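# Sort faulty-pump bottles into the grey tray

## Task

Among five empty pump bottles, one or two have a broken pump whose head remains pressed down after being pushed. Test the pumps, then place every faulty bottle inside the grey tray, and leave every working bottle upright on the table somewhere outside the tray. Nothing may rely on the robot to stay in place at the end. Release everything, move the grippers away, and make sure all objects settle shortly after you stop.

## Robot and tools

Robot: two arms, left_arm and right_arm, each ending in a parallel two-finger gripper. The names are labels only and do not match the sides of any camera picture. In the shared scene frame the origin lies on the table surface midway between the arms, +x points out across the table, +z points up, and left_arm sits toward +y. Distances are in metres and orientations are unit quaternions written w first.

Gripper geometry: the fingers extend along the gripper's own +z axis and close along its x axis. The reported end_effector_position is the spot between the pads; fingertips stick out 17.5 mm past it. A pure rotation command pivots about that spot. The reported position can be somewhat off, more so when the arm reaches far.

The row: every motion command is one list of 20 numbers covering both arms, even when only one arm should move. Numbers 1-10 are left_arm: x, y, z, qw, qx, qy, qz (an absolute target pose for the gripper in the scene frame, not an offset), then gripper position, force_limit, speed. Numbers 11-20 are the same ten for right_arm. The last three per arm are scaled to [-1, 1]. position: +1 means fully open (50 mm gap), about -0.65 means the pads touch, and -1 means close until blocked, which is how you grip. force_limit: -1 is roughly 20 N per pad, 0 about 102 N, +1 about 185 N (actual force may run about 17 % higher). speed: -1 is 20 mm/s of gap change, 0 is 85, +1 is 150. To keep an arm still, repeat its full last reported pose and its previous three gripper numbers; a 0 is a real command, not a blank. To hold orientation steady, resend the same quaternion you intended rather than the slightly drifted one from the result. A target more than 0.6 m away from the arm's last reported position along any gripper axis gets the call refused and nothing is sent.

Tools:
- execute_actions: {"actions": []} just returns the state. An action {"rows": [[20 numbers], ...], "steps": n} applies one row per control step (1/30 s), at most 15 rows and n up to 15 (default 15); the final row repeats if rows run out. A wait {"steps": n} (n up to 300) returns once n steps have passed since the previous result, with your thinking time counted inside them. Optional "pictures": false drops the images.
- move: target is one 20-number row; speed is the top path speed in m/s, 0.002 to 0.5, default 0.25 (rotation up to twice that in rad/s). Each gripper travels a straight line to its pose, both finishing together, lasting 0.5 to 10 s; longer paths get cut off at 10 s. Gripper numbers apply at the start. It does not avoid obstacles or the other arm. Its result adds a move: line stating the ending (done, off_target, moving, held, fault) plus any limits (paced = target clipped; held = some steps blocked, after which the arm may jump faster than requested) and each gripper's distance from its target.
- wait: seconds from 0 to 10; sends nothing new.
- zoom_image: camera (cam_head_left, cam_head_right, cam_high, cam_low, cam_left_wrist, cam_right_wrist) and region [x0, y0, x1, y1] in image pixels, top-left origin, no more than 504 by 504.
- finished_scene: pass the current scene number; ends and grades it, irreversibly.

Motion behaviour: each step the commanded pose is clamped to within 70 mm and 16 degrees of the measured pose, then solved by damped inverse kinematics, favouring position over orientation. After an action the arm continues only to its last clamped pose, so long moves may need several calls; check the reported pose and the Hand target line. Simulated time keeps running while you think.

Result lines: the state line lists each arm's gripper position and quaternion. "pose unreachable" means the clearance check altered or blocked that arm's command; HELD marks steps where your row was partly or fully not sent. object_status: 0 fingers moving, 1 blocked while opening, 2 blocked while closing (a grip), 3 reached target or pads met (likely empty). After closing at -1, confirm status 2. Any new position number resets status to 0 for a moment. Fingers stay put until position changes by at least 0.01; only then do new force_limit or speed values apply, so open first to regrip more gently. With force_limit -1, status stays 2 even if the object slips away. Opening in mm is about (250 - position_measured) x 0.202.

Hazards: contact torque reaching a joint's load limit (51.3 N m for waist, shoulder, upper arm roll, elbow; 32.3 for forearm roll, wrist pitch, wrist roll; carried weight included) freezes that arm for 10 s. Holding loads heats motors; MOTOR HOT appears from 60 °C and at 75 °C the arm sags with an OVER-TEMPERATURE FAULT. Keep the arms from colliding or pushing each other. Strike slowly: faster motion and targets set deeper past contact hit harder. Don't drop, slam or shove objects, and never let anything leave the table. Random brief tugs on held parts or nudges to loose objects can occur.

Suggested order: locate bottles and tray with the cameras, press each pump head gently straight down, release, and see whether it springs back; carry faulty bottles upright into the tray, keep good ones standing outside it, then open the grippers, lift clear, wait for things to settle, and call finished_scene.

Each tool is called after "Call:" as a command line: name --argument value for each argument, lists and objects as JSON in quotes; but a table of rows of numbers goes row by row, as --pt "numbers of a row", without its own name.

## Session

Call:
execute_actions --actions '[]'

Scene clock: 0.00 s of 5100.00 s.
left_arm: end_effector_position=(+0.5118, -0.0208, +0.2003) position_measured=3 object_status=3 end_effector_quat_wxyz=(+0.284, +0.766, -0.161, +0.553) | right_arm: end_effector_position=(+0.4479, -0.1909, +0.1812) position_measured=3 object_status=3 end_effector_quat_wxyz=(+0.002, +0.630, +0.777, +0.000)
Joint positions: left_arm=[ 0.941  1.004 -0.999  2.312 -0.367 -1.492  1.06 ] | right_arm=[-0.058  0.431  0.001  1.654  0.002  1.053  1.513]
Joint velocities: left_arm=[ 0.001 -0.    -0.001 -0.     0.    -0.001 -0.   ] | right_arm=[ 0.     0.001  0.     0.    -0.    -0.     0.001]
Motor temperatures (°C, as the motors report them): left_arm=[27 26 27 30 31 27 34] | right_arm=[25 25 24 26 33 32 42]
Hand target (left_arm): +0.512, -0.021, +0.200; +0.284, +0.766, -0.161, +0.553
Hand target (right_arm): +0.448, -0.191, +0.181; +0.002, +0.630, +0.777, +0.000
camera_calibration (this result's frames):
cam_left_wrist: T_world_to_cam=[[0.358678, 0.0389705, 0.932648, -0.365467], [-0.536702, -0.80886, 0.240203, 0.248372], [0.763742, -0.586709, -0.269205, -0.184314], [0, 0, 0, 1]] pos_world=[0.405155, 0.107002, 0.231574]

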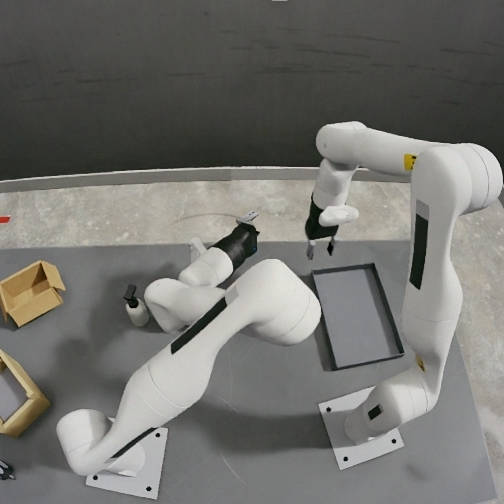

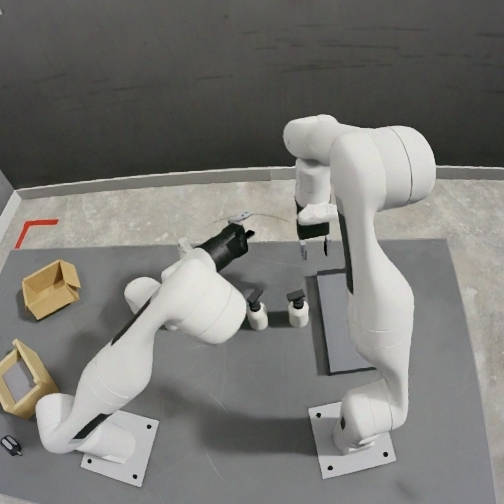

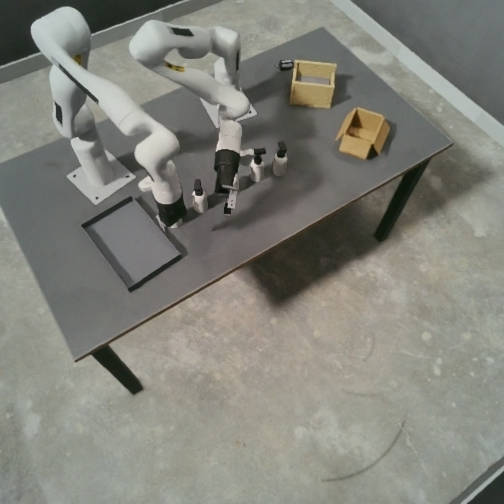

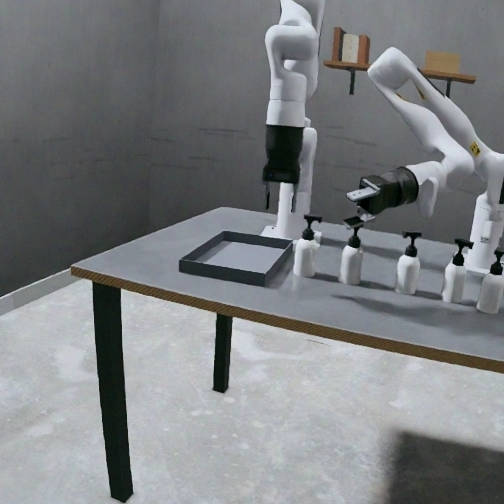

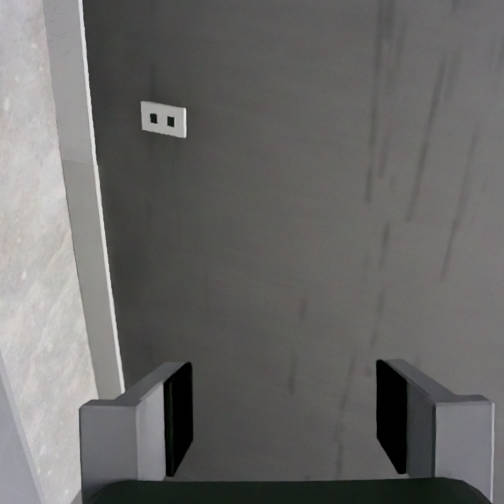

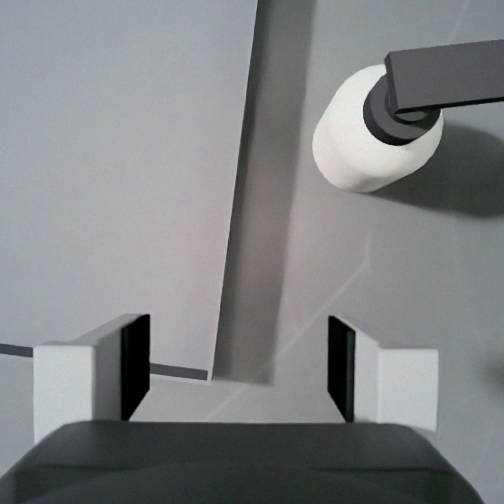

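Call:
move --target '[0.5,0.02,0.38,0.284,0.766,-0.161,0.553,-1,0,1,0.448,-0.25,0.25,0,0.63,0.777,0,-1,0,1]' --speed 0.15

Call:
move --target '[0.4,0.35,0.35,0,1,0,0,-1,0,1,0.448,-0.25,0.25,0,0.63,0.777,0,-1,0,1]' --speed 0.2

Scene clock: 7.37 s of 5100.00 s.
left_arm: end_effector_position=(+0.5003, +0.0196, +0.3794) position_measured=253 object_status=3 end_effector_quat_wxyz=(+0.284, +0.766, -0.161, +0.553) | right_arm: end_effector_position=(+0.4478, -0.2503, +0.2501) position_measured=253 object_status=3 end_effector_quat_wxyz=(+0.000, +0.630, +0.777, -0.000)
Joint positions: left_arm=[ 1.171  0.446 -1.342  2.23  -0.86  -1.038  1.178] | right_arm=[ 0.054  0.348  0.029  1.544 -0.01   1.249  1.654]
Joint velocities: left_arm=[ 0.007 -0.005 -0.     0.    -0.     0.002  0.001] | right_arm=[ 0.    -0.    -0.    -0.001 -0.    -0.     0.   ]
Motor temperatures (°C, as the motors report them): left_arm=[27 26 27 30 31 27 34] | right_arm=[25 25 24 26 33 32 42]
Hand target (left_arm): +0.500, +0.019, +0.380; +0.285, +0.766, -0.161, +0.553
Hand target (right_arm): +0.448, -0.250, +0.250; +0.000, +0.630, +0.777, -0.000
Off the commanded pose (left_arm): 0.001 m, 0 deg.
Off the commanded pose (right_arm): 0.000 m, 0 deg.
After step 90, 2.57 s passed at rest.
move: done
camera_calibration (this result's frames):
cam_left_wrist: T_world_to_cam=[[0.359037, 0.0393245, 0.932494, -0.530077], [-0.536251, -0.809043, 0.240591, 0.231467], [0.763889, -0.586432, -0.269389, -0.103607], [0, 0, 0, 1]] pos_world=[0.393587, 0.147353, 0.410694]
cam_right_wrist: T_world_to_cam=[[-0.212289, 0.976746, 0.030003, 0.325523], [0.977183, 0.21197, 0.0134822, -0.361863], [0.00680892, 0.0321806, -0.999459, 0.418196], [0, 0, 0, 1]] pos_world=[0.419864, -0.254707, 0.413082]

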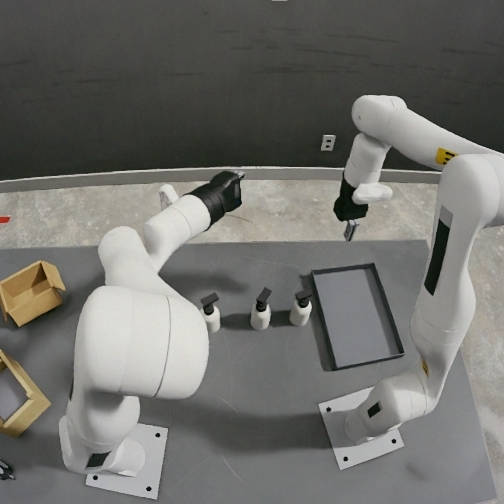

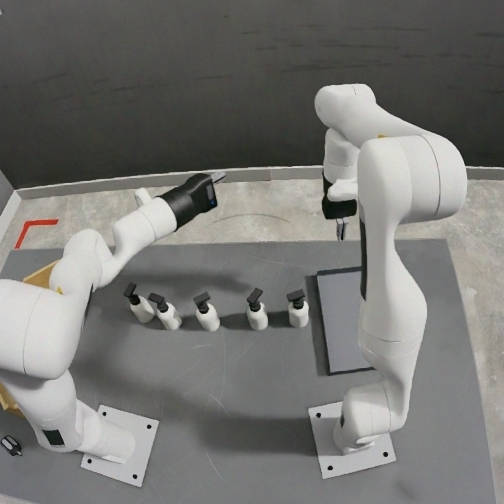

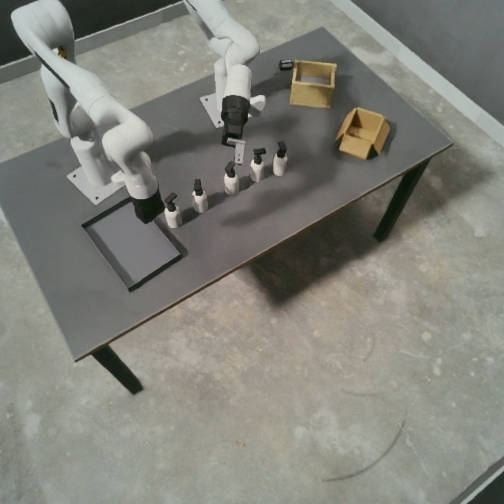

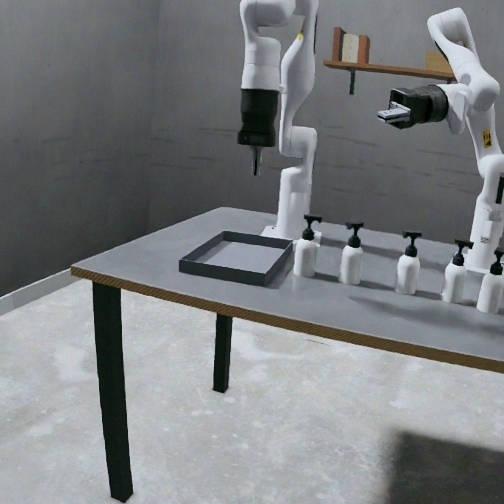

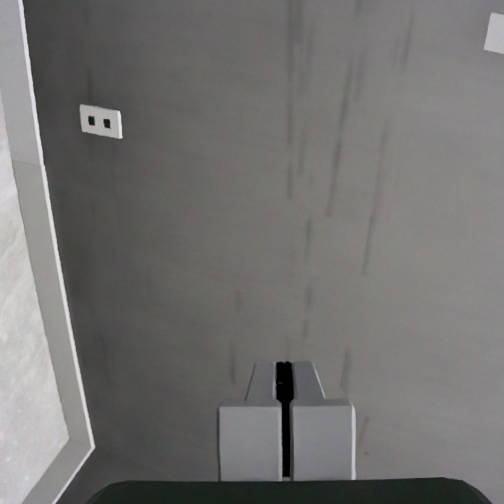

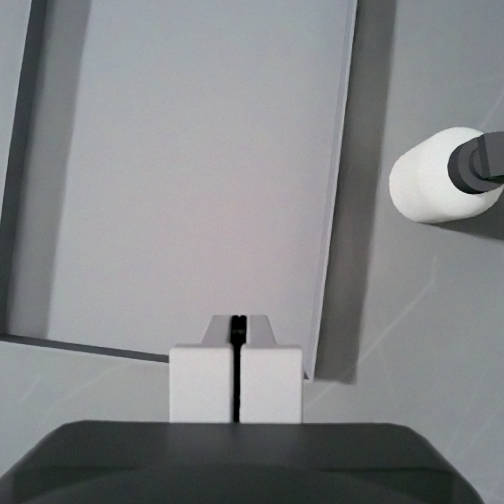

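Scene clock: 11.37 s of 5100.00 s.
left_arm: end_effector_position=(+0.3998, +0.3492, +0.3506) position_measured=253 object_status=3 end_effector_quat_wxyz=(+0.002, +1.000, -0.001, -0.001) | right_arm: end_effector_position=(+0.4480, -0.2500, +0.2500) position_measured=253 object_status=3 end_effector_quat_wxyz=(-0.000, +0.630, +0.777, +0.000)
Joint positions: left_arm=[ 0.519  0.518 -1.342  1.305 -2.632 -1.694  2.563] | right_arm=[ 0.054  0.349  0.029  1.544 -0.01   1.249  1.655]
Joint velocities: left_arm=[-0.007  0.004 -0.001 -0.001 -0.    -0.001 -0.001] | right_arm=[-0.    -0.    -0.     0.    -0.001 -0.     0.001]
Motor temperatures (°C, as the motors report them): left_arm=[27 26 27 30 31 27 34] | right_arm=[25 25 24 26 33 32 42]
Hand target (left_arm): +0.400, +0.350, +0.351; +0.002, +1.000, -0.000, -0.001
Hand target (right_arm): +0.448, -0.250, +0.250; -0.000, +0.630, +0.777, -0.000
Off the commanded pose (left_arm): 0.001 m, 0 deg.
Off the commanded pose (right_arm): 0.000 m, 0 deg.
move: done
camera_calibration (this result's frames):
cam_left_wrist: T_world_to_cam=[[0.999226, -0.0094336, -0.0381853, -0.378705], [-0.0106898, -0.999404, -0.0328284, 0.403425], [-0.0378528, 0.0332112, -0.998731, 0.518604], [0, 0, 0, 1]] pos_world=[0.402356, 0.382388, 0.516729]
cam_right_wrist: T_world_to_cam=[[-0.212617, 0.976655, 0.0306355, 0.325283], [0.977111, 0.212283, 0.0138126, -0.362113], [0.00698675, 0.0328711, -0.999435, 0.418212], [0, 0, 0, 1]] pos_world=[0.420063, -0.254566, 0.413012]

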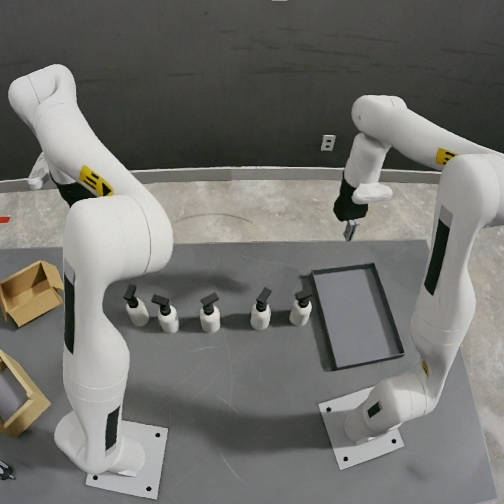

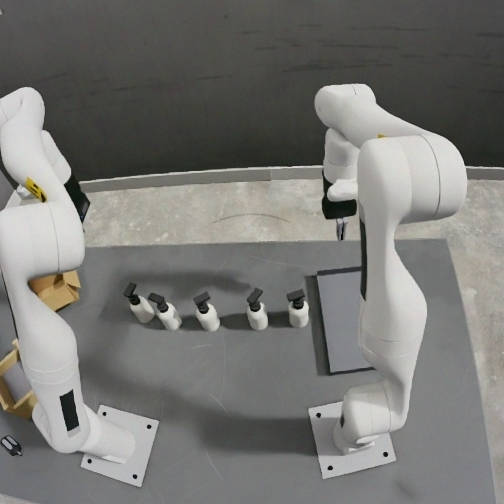

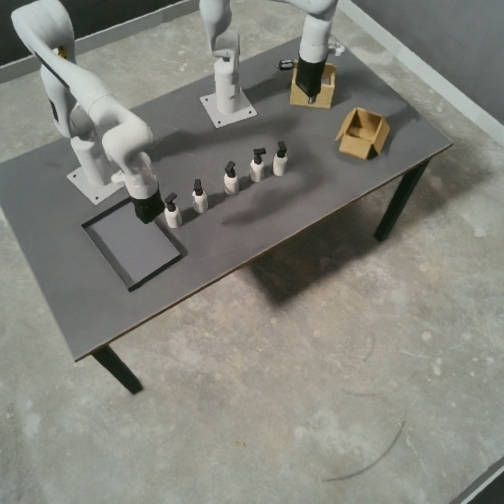

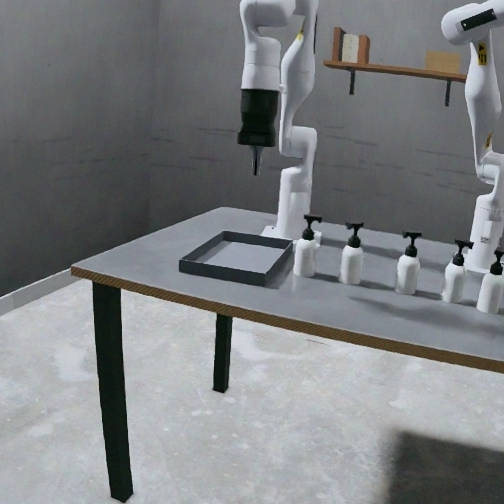

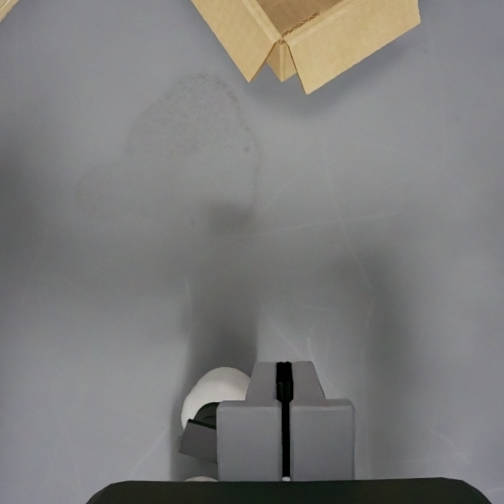

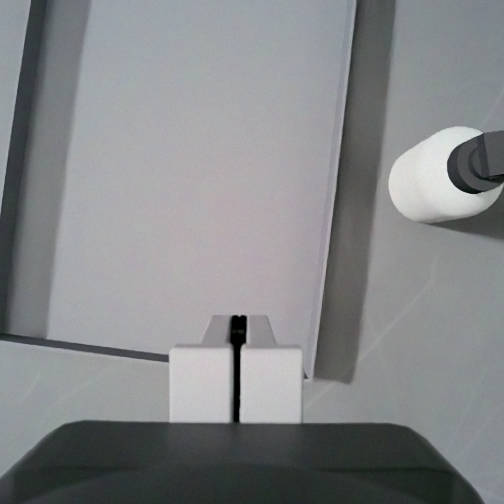

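Call:
zoom_image --camera "cam_head_left" --region '[100, 260, 340, 360]'

Region (100, 260, 340, 360) of cam_head_left's 504x504 image, scaled by 2.100, with more detail than that image has; it fills the top 210 rows of this view, and the rest is white.

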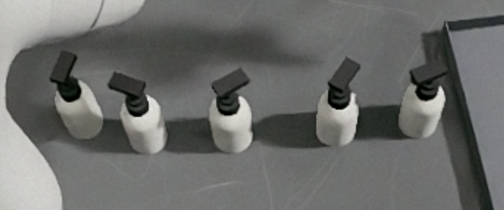

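Call:
move --target '[0.332,0.203,0.2,0,1,0,0,-1,0,1,0.346,-0.146,0.19,0,0.63,0.777,0,-1,0,1]' --speed 0.2

Scene clock: 29.73 s of 5100.00 s.
left_arm: end_effector_position=(+0.3315, +0.2039, +0.2004) position_measured=253 object_status=3 end_effector_quat_wxyz=(-0.001, +1.000, +0.000, +0.000) | right_arm: end_effector_position=(+0.3462, -0.1457, +0.1897) position_measured=253 object_status=3 end_effector_quat_wxyz=(-0.001, +0.630, +0.777, +0.001)
Joint positions: left_arm=[ 1.047  0.589 -1.389  1.826 -2.531 -1.258  2.771] | right_arm=[-0.195  0.248 -0.063  1.902  0.016  0.992  1.306]
Joint velocities: left_arm=[0.006 0.001 0.001 0.001 0.001 0.001 0.001] | right_arm=[-0.002 -0.    -0.002 -0.     0.001 -0.001 -0.002]
Motor temperatures (°C, as the motors report them): left_arm=[27 26 27 30 31 27 34] | right_arm=[25 25 24 26 33 32 42]
Hand target (left_arm): +0.331, +0.204, +0.200; -0.001, +1.000, +0.000, +0.000
Hand target (right_arm): +0.346, -0.146, +0.190; -0.001, +0.630, +0.777, +0.001
Off the commanded pose (left_arm): 0.001 m, 0 deg.
Off the commanded pose (right_arm): 0.000 m, 0 deg.
After step 90, 13.77 s passed at rest.
move: done
camera_calibration (this result's frames):
cam_left_wrist: T_world_to_cam=[[0.999347, -0.00747574, -0.0353438, -0.318587], [-0.00882788, -0.999229, -0.0382569, 0.252964], [-0.0350306, 0.038544, -0.998643, 0.368703], [0, 0, 0, 1]] pos_world=[0.333528, 0.236176, 0.36662]
cam_right_wrist: T_world_to_cam=[[-0.212641, 0.976592, 0.0324275, 0.203254], [0.977105, 0.212278, 0.0142927, -0.284079], [0.00707448, 0.0347243, -0.999372, 0.355465], [0, 0, 0, 1]] pos_world=[0.31828, -0.150536, 0.352711]

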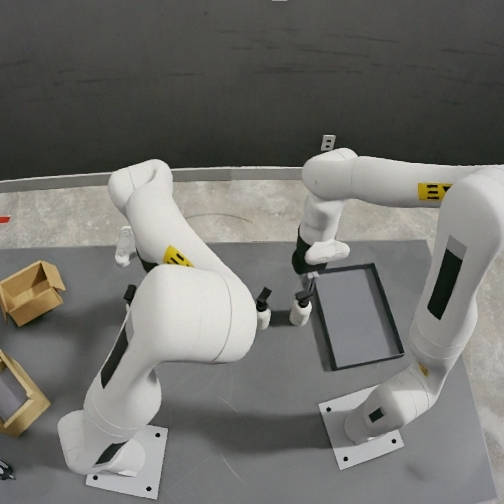

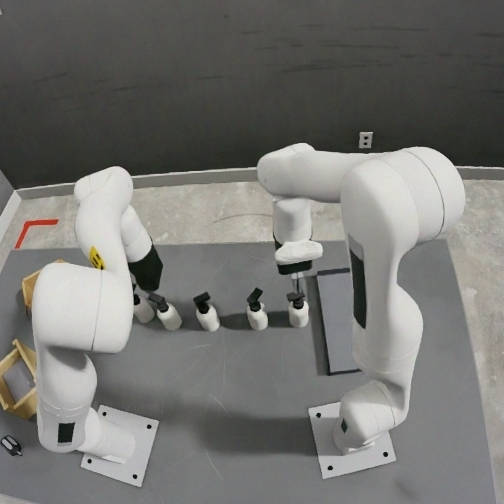

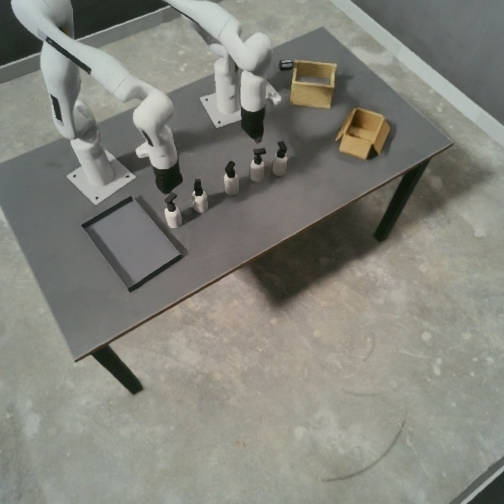

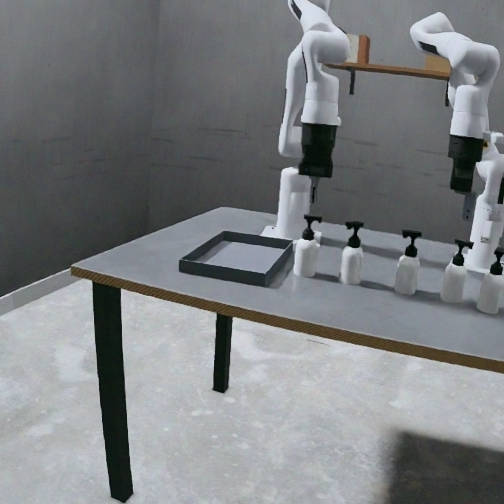

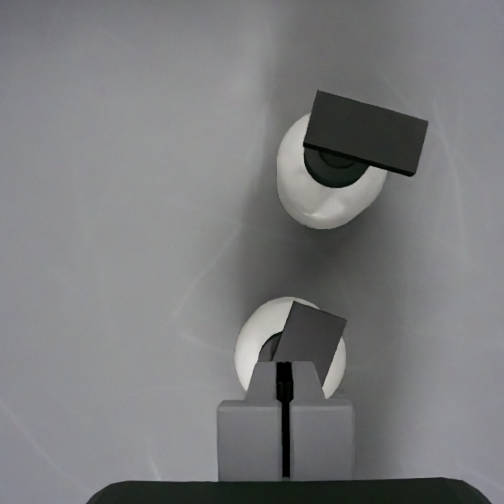

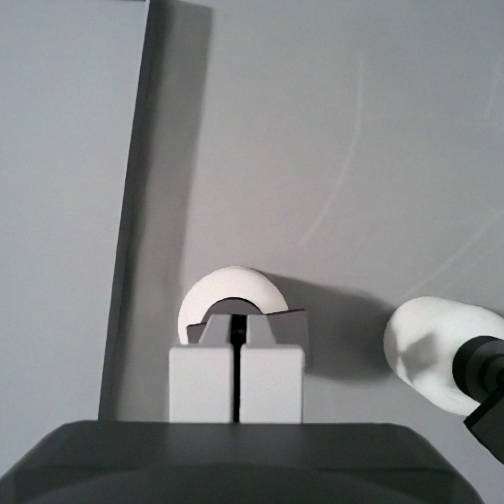

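Call:
move --target '[0.334,0.206,0.168,0,1,0,0,-1,0,1,0.346,-0.147,0.168,0,0.63,0.777,0,-1,0,1]' --speed 0.08

Call:
move --target '[0.334,0.206,0.139,0,1,0,0,-1,0,1,0.346,-0.147,0.141,0,0.63,0.777,0,-1,0,1]' --speed 0.03

Call:
zoom_image --camera "cam_low" --region '[270, 150, 504, 320]'

Call:
move --target '[0.334,0.206,0.19,0,1,0,0,-1,0,1,0.346,-0.147,0.19,0,0.63,0.777,0,-1,0,1]' --speed 0.15

Call:
move --target '[0.351,0.2875,0.19,0,1,0,0,-1,0,1,0.338,-0.038,0.19,0,0.63,0.777,0,-1,0,1]' --speed 0.15

Call:
zoom_image --camera "cam_low" --region '[270, 150, 504, 320]'

Scene clock: 43.33 s of 5100.00 s.
left_arm: end_effector_position=(+0.3339, +0.2059, +0.1681) position_measured=253 object_status=3 end_effector_quat_wxyz=(+0.000, +1.000, -0.000, +0.000) | right_arm: end_effector_position=(+0.3461, -0.1469, +0.1681) position_measured=253 object_status=3 end_effector_quat_wxyz=(+0.000, +0.630, +0.777, +0.000)
Joint positions: left_arm=[ 1.     0.631 -1.337  1.88  -2.474 -1.185  2.715] | right_arm=[-0.195  0.279 -0.062  1.942  0.021  0.921  1.303]
Joint velocities: left_arm=[-0.004  0.003  0.001  0.     0.003  0.001 -0.002] | right_arm=[-0.     0.002 -0.     0.001  0.002 -0.002 -0.   ]
Motor temperatures (°C, as the motors report them): left_arm=[27 27 27 30 31 27 34] | right_arm=[25 25 24 26 33 32 42]
Hand target (left_arm): +0.334, +0.206, +0.168; -0.000, +1.000, +0.000, -0.000
Hand target (right_arm): +0.346, -0.147, +0.168; -0.000, +0.630, +0.777, +0.000
Off the commanded pose (left_arm): 0.000 m, 0 deg.
Off the commanded pose (right_arm): 0.000 m, 0 deg.
After step 90, 9.80 s passed at rest.
move: done
camera_calibration (this result's frames):
cam_left_wrist: T_world_to_cam=[[0.99932, -0.00852277, -0.0358867, -0.321769], [-0.00982876, -0.99929, -0.0363741, 0.253745], [-0.0355512, 0.0367021, -0.998694, 0.337106], [0, 0, 0, 1]] pos_world=[0.336028, 0.23845, 0.334349]
cam_right_wrist: T_world_to_cam=[[-0.212739, 0.976627, 0.0306999, 0.205501], [0.977083, 0.212399, 0.0139788, -0.283295], [0.00713148, 0.0329702, -0.999431, 0.333604], [0, 0, 0, 1]] pos_world=[0.318141, -0.151525, 0.331065]

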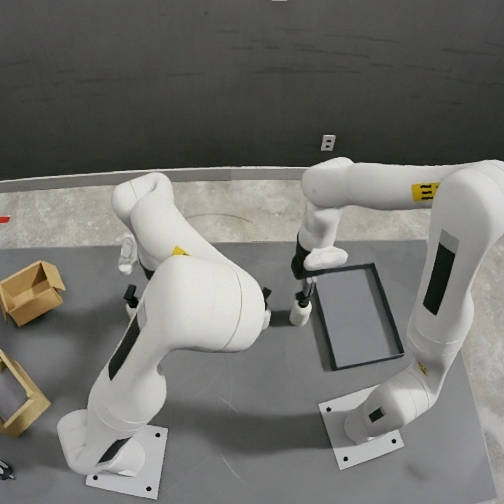

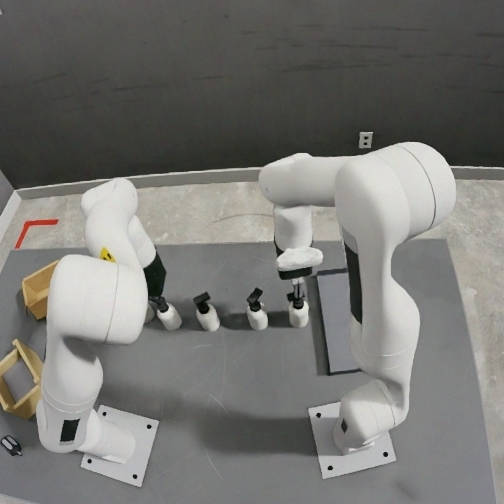

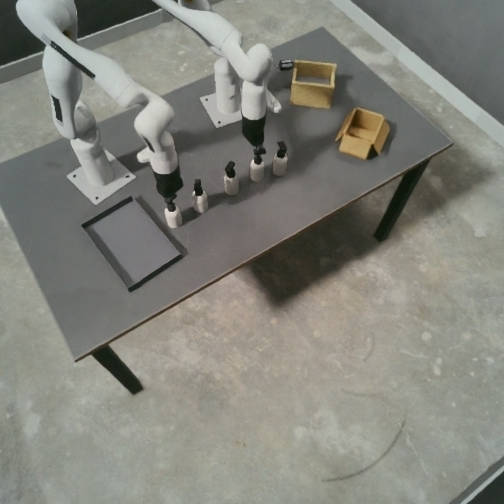

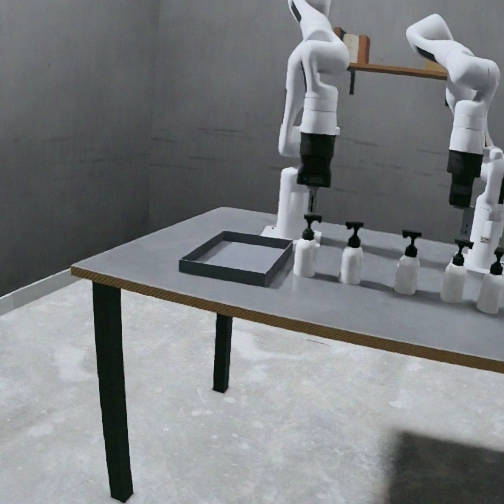

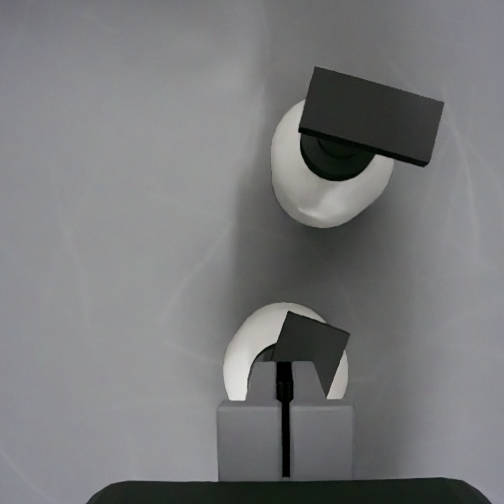

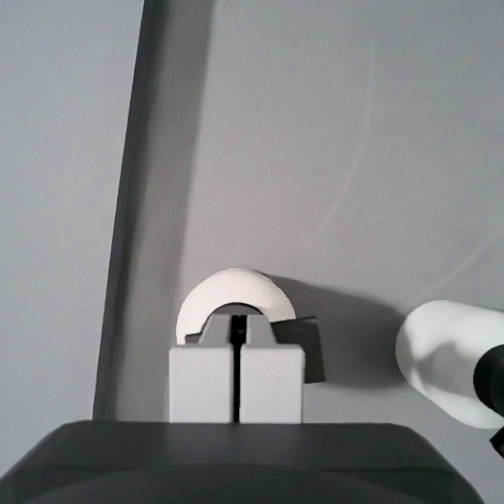

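Scene clock: 44.53 s of 5100.00 s.
left_arm: end_effector_position=(+0.3354, +0.2062, +0.1413) position_measured=253 object_status=3 end_effector_quat_wxyz=(+0.001, +1.000, -0.000, +0.002) | right_arm: end_effector_position=(+0.3475, -0.1463, +0.1437) position_measured=253 object_status=3 end_effector_quat_wxyz=(+0.001, +0.630, +0.777, +0.003)
Joint positions: left_arm=[ 0.966  0.666 -1.292  1.924 -2.418 -1.122  2.669] | right_arm=[-0.196  0.318 -0.062  1.983  0.026  0.835  1.299]
Joint velocities: left_arm=[-0.003 -0.003  0.001  0.002  0.003  0.002 -0.004] | right_arm=[ 0.    -0.002 -0.001  0.004  0.    -0.003 -0.   ]
Motor temperatures (°C, as the motors report them): left_arm=[27 27 27 30 31 27 34] | right_arm=[25 25 24 26 33 32 42]
Hand target (left_arm): +0.334, +0.206, +0.139; -0.000, +1.000, +0.000, -0.000
Hand target (right_arm): +0.346, -0.147, +0.141; -0.000, +0.630, +0.777, +0.000
Off the commanded pose (left_arm): 0.003 m, 0 deg.
Off the commanded pose (right_arm): 0.003 m, 0 deg.
move: done
camera_calibration (this result's frames):
cam_left_wrist: T_world_to_cam=[[0.999462, -0.00834922, -0.0317075, -0.324937], [-0.0094423, -0.999361, -0.0344824, 0.252704], [-0.0313993, 0.0347632, -0.998902, 0.30937], [0, 0, 0, 1]] pos_world=[0.336863, 0.239074, 0.307441]
cam_right_wrist: T_world_to_cam=[[-0.212783, 0.976576, 0.0319775, 0.205711], [0.977018, 0.212229, 0.0198596, -0.285313], [0.0126078, 0.0354683, -0.999291, 0.307663], [0, 0, 0, 1]] pos_world=[0.318649, -0.151253, 0.306533]

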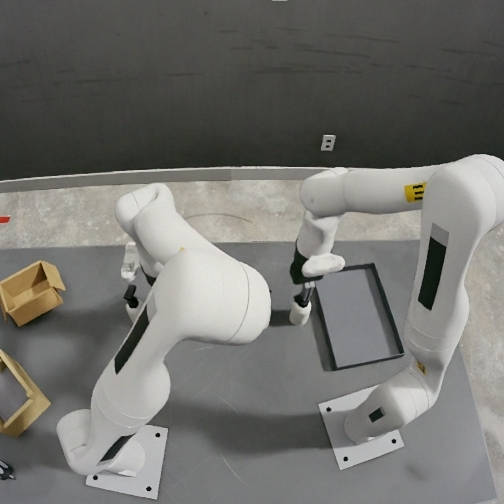

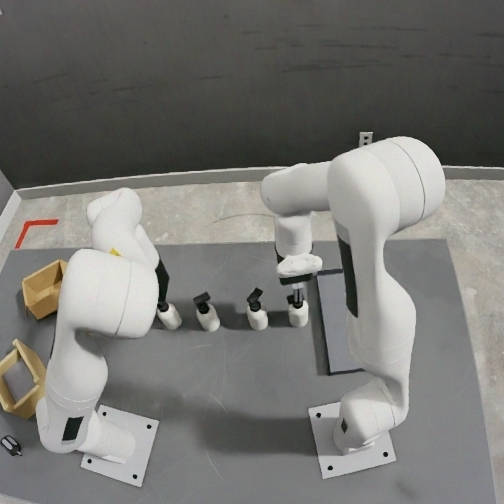

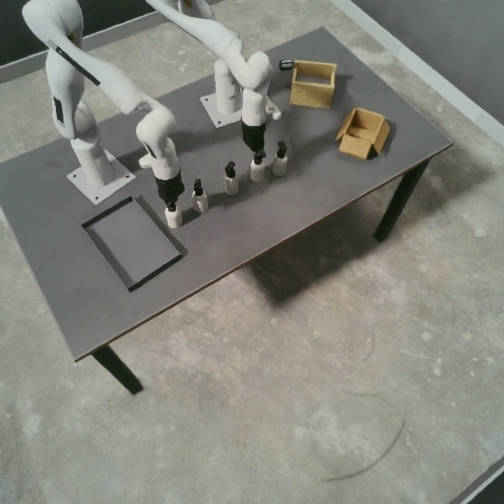

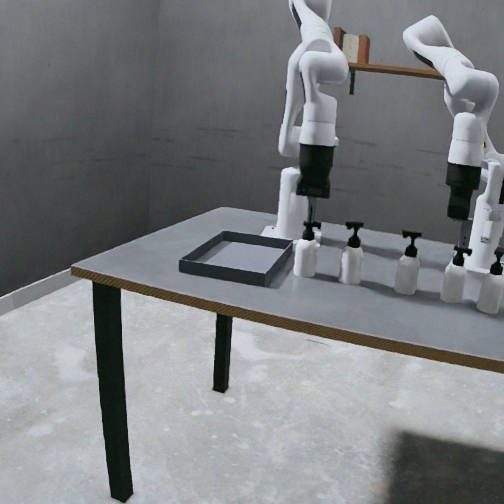

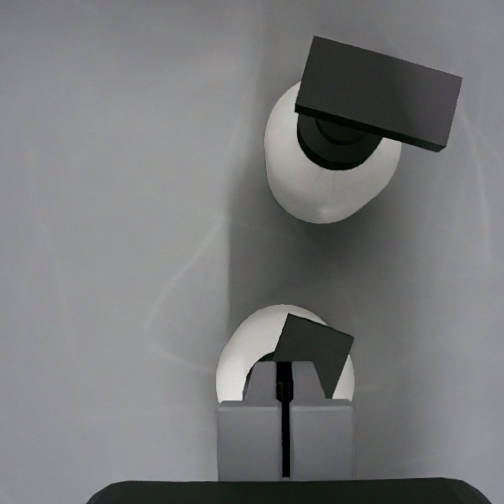

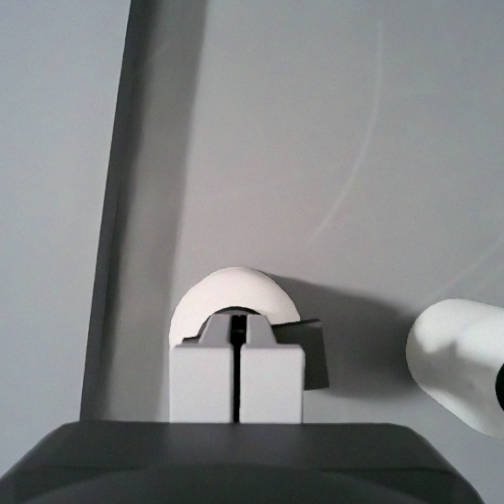

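Region (270, 150, 504, 320) of cam_low's 504x504 image, scaled by 2.154, with more detail than that image has; it fills the top 366 rows of this view, and the rest is white.

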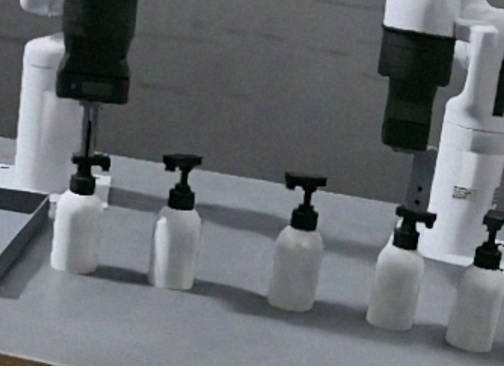

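Scene clock: 45.37 s of 5100.00 s.
left_arm: end_effector_position=(+0.3341, +0.2061, +0.1898) position_measured=253 object_status=3 end_effector_quat_wxyz=(-0.000, +1.000, +0.000, -0.000) | right_arm: end_effector_position=(+0.3458, -0.1471, +0.1899) position_measured=253 object_status=3 end_effector_quat_wxyz=(-0.000, +0.630, +0.777, -0.000)
Joint positions: left_arm=[ 1.021  0.602 -1.367  1.84  -2.513 -1.235  2.749] | right_arm=[-0.194  0.246 -0.062  1.903  0.018  0.993  1.306]
Joint velocities: left_arm=[ 0.003 -0.003 -0.001 -0.001  0.    -0.003  0.001] | right_arm=[-0.    -0.004 -0.    -0.001  0.     0.002  0.   ]
Motor temperatures (°C, as the motors report them): left_arm=[27 27 27 30 31 27 34] | right_arm=[25 25 24 26 33 32 42]
Hand target (left_arm): +0.334, +0.206, +0.190; +0.000, +1.000, -0.000, -0.000
Hand target (right_arm): +0.346, -0.147, +0.190; +0.000, +0.630, +0.777, -0.000
Off the commanded pose (left_arm): 0.000 m, 0 deg.
Off the commanded pose (right_arm): 0.000 m, 0 deg.
move: done
camera_calibration (this result's frames):
cam_left_wrist: T_world_to_cam=[[0.999319, -0.00770704, -0.0360914, -0.321383], [-0.00903376, -0.999284, -0.0367424, 0.254544], [-0.0357824, 0.0370434, -0.998673, 0.358773], [0, 0, 0, 1]] pos_world=[0.336302, 0.238595, 0.35605]
cam_right_wrist: T_world_to_cam=[[-0.212373, 0.976713, 0.0304913, 0.204875], [0.977165, 0.212047, 0.0136008, -0.283286], [0.00681853, 0.0326834, -0.999442, 0.355558], [0, 0, 0, 1]] pos_world=[0.317903, -0.151655, 0.352966]

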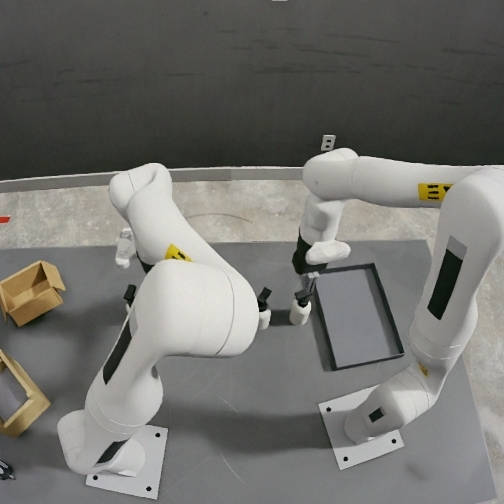

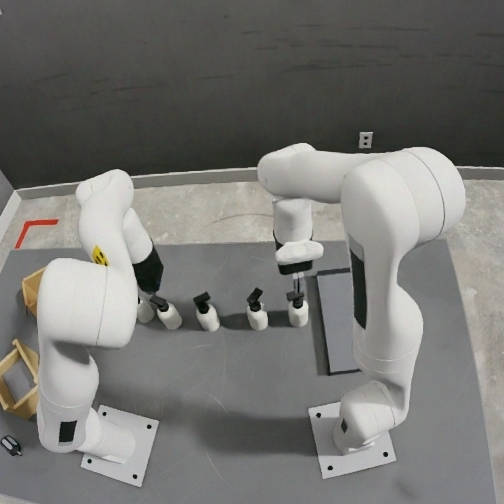

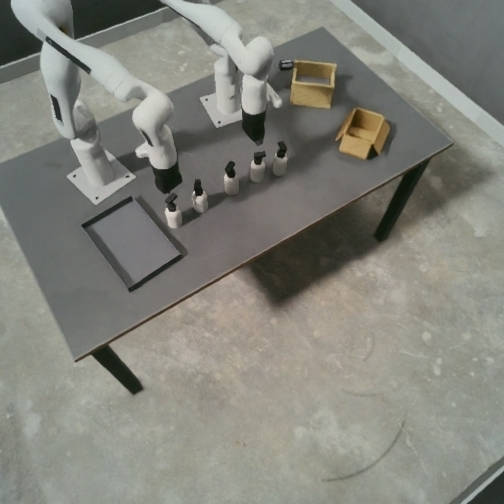

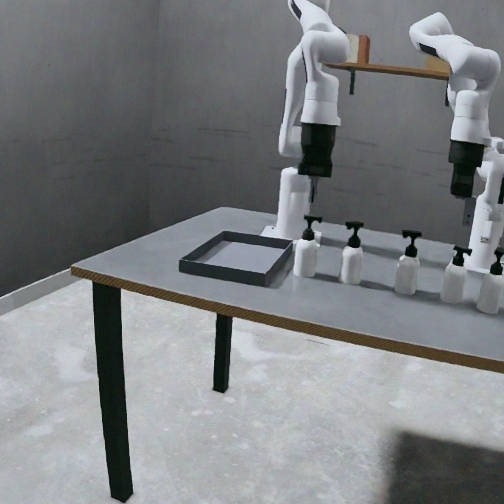

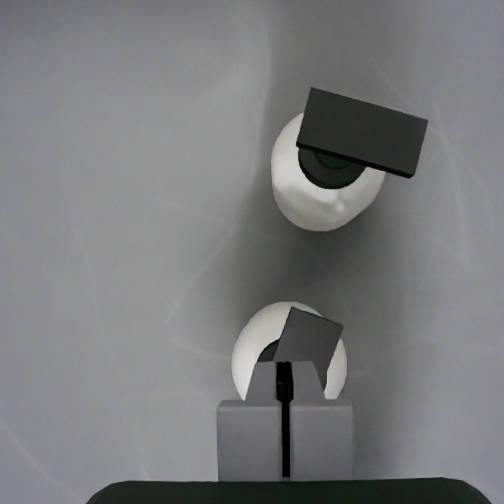

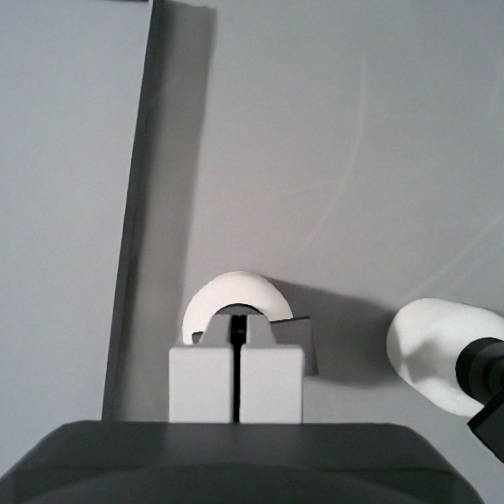

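Scene clock: 46.50 s of 5100.00 s.
left_arm: end_effector_position=(+0.3509, +0.2867, +0.1900) position_measured=253 object_status=3 end_effector_quat_wxyz=(+0.000, +1.000, -0.001, -0.000) | right_arm: end_effector_position=(+0.3379, -0.0379, +0.1903) position_measured=253 object_status=3 end_effector_quat_wxyz=(-0.000, +0.630, +0.777, +0.001)
Joint positions: left_arm=[ 0.794  0.58  -1.337  1.843 -2.537 -1.217  2.552] | right_arm=[-0.402  0.345 -0.118  1.759  0.045  1.039  1.033]
Joint velocities: left_arm=[-0.013  0.001 -0.     0.     0.001 -0.003 -0.004] | right_arm=[-0.006  0.005 -0.004 -0.002  0.002  0.001 -0.004]
Motor temperatures (°C, as the motors report them): left_arm=[27 27 27 30 31 27 34] | right_arm=[25 25 24 26 33 32 42]
Hand target (left_arm): +0.351, +0.287, +0.190; +0.000, +1.000, -0.000, -0.000
Hand target (right_arm): +0.338, -0.038, +0.190; -0.000, +0.630, +0.777, +0.000
Off the commanded pose (left_arm): 0.001 m, 0 deg.
Off the commanded pose (right_arm): 0.000 m, 0 deg.
move: done
camera_calibration (this result's frames):
cam_left_wrist: T_world_to_cam=[[0.999299, -0.00921664, -0.0362827, -0.337029], [-0.0105175, -0.999303, -0.0358285, 0.335646], [-0.0359272, 0.036185, -0.998699, 0.356825], [0, 0, 0, 1]] pos_world=[0.353143, 0.319394, 0.356158]
cam_right_wrist: T_world_to_cam=[[-0.211888, 0.976772, 0.0319495, 0.0960177], [0.977266, 0.211523, 0.0144339, -0.298923], [0.00734058, 0.0342815, -0.999385, 0.352245], [0, 0, 0, 1]] pos_world=[0.309886, -0.0426338, 0.353275]

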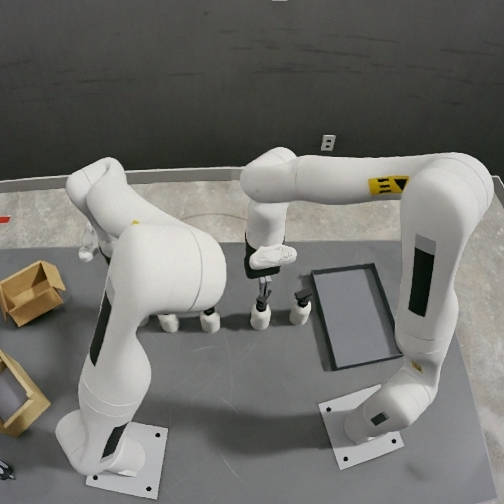

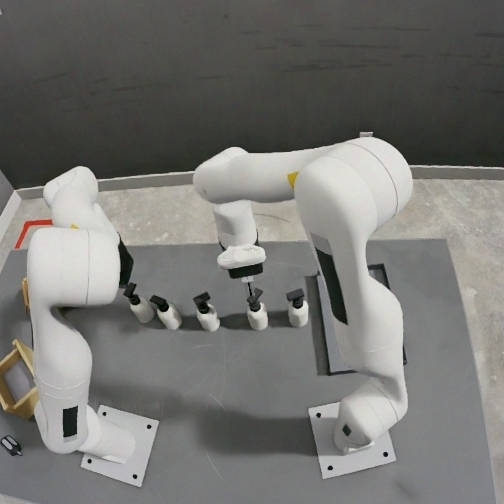

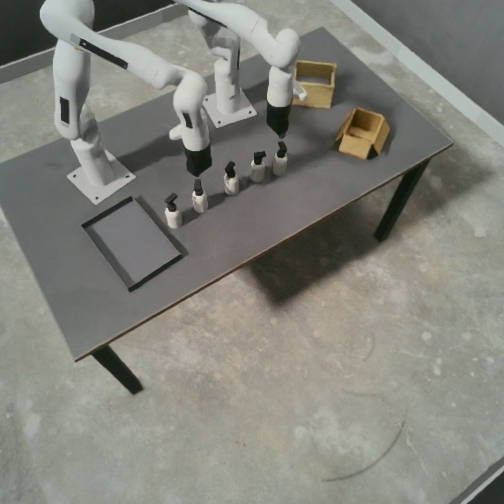

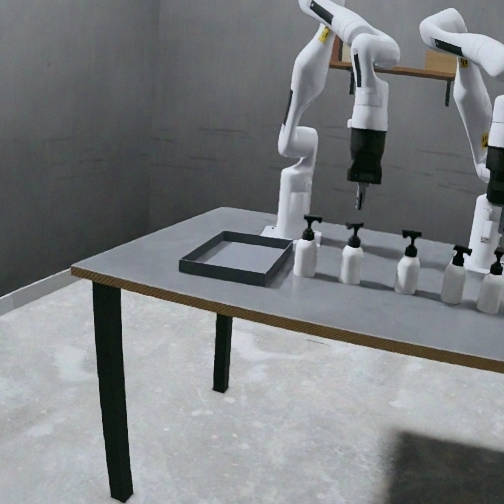

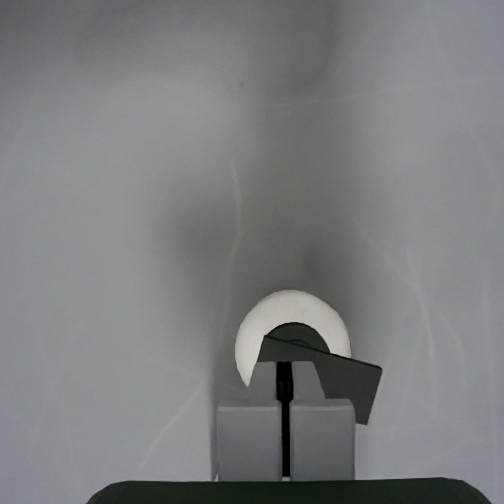

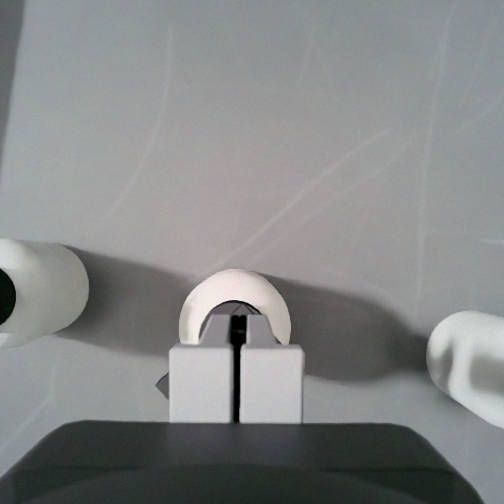

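Region (270, 150, 504, 320) of cam_low's 504x504 image, scaled by 2.154, with more detail than that image has; it fills the top 366 rows of this view, and the rest is white.

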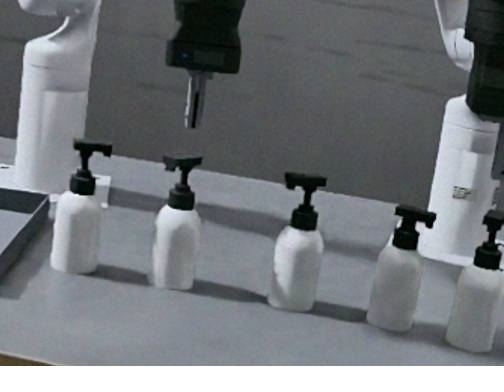

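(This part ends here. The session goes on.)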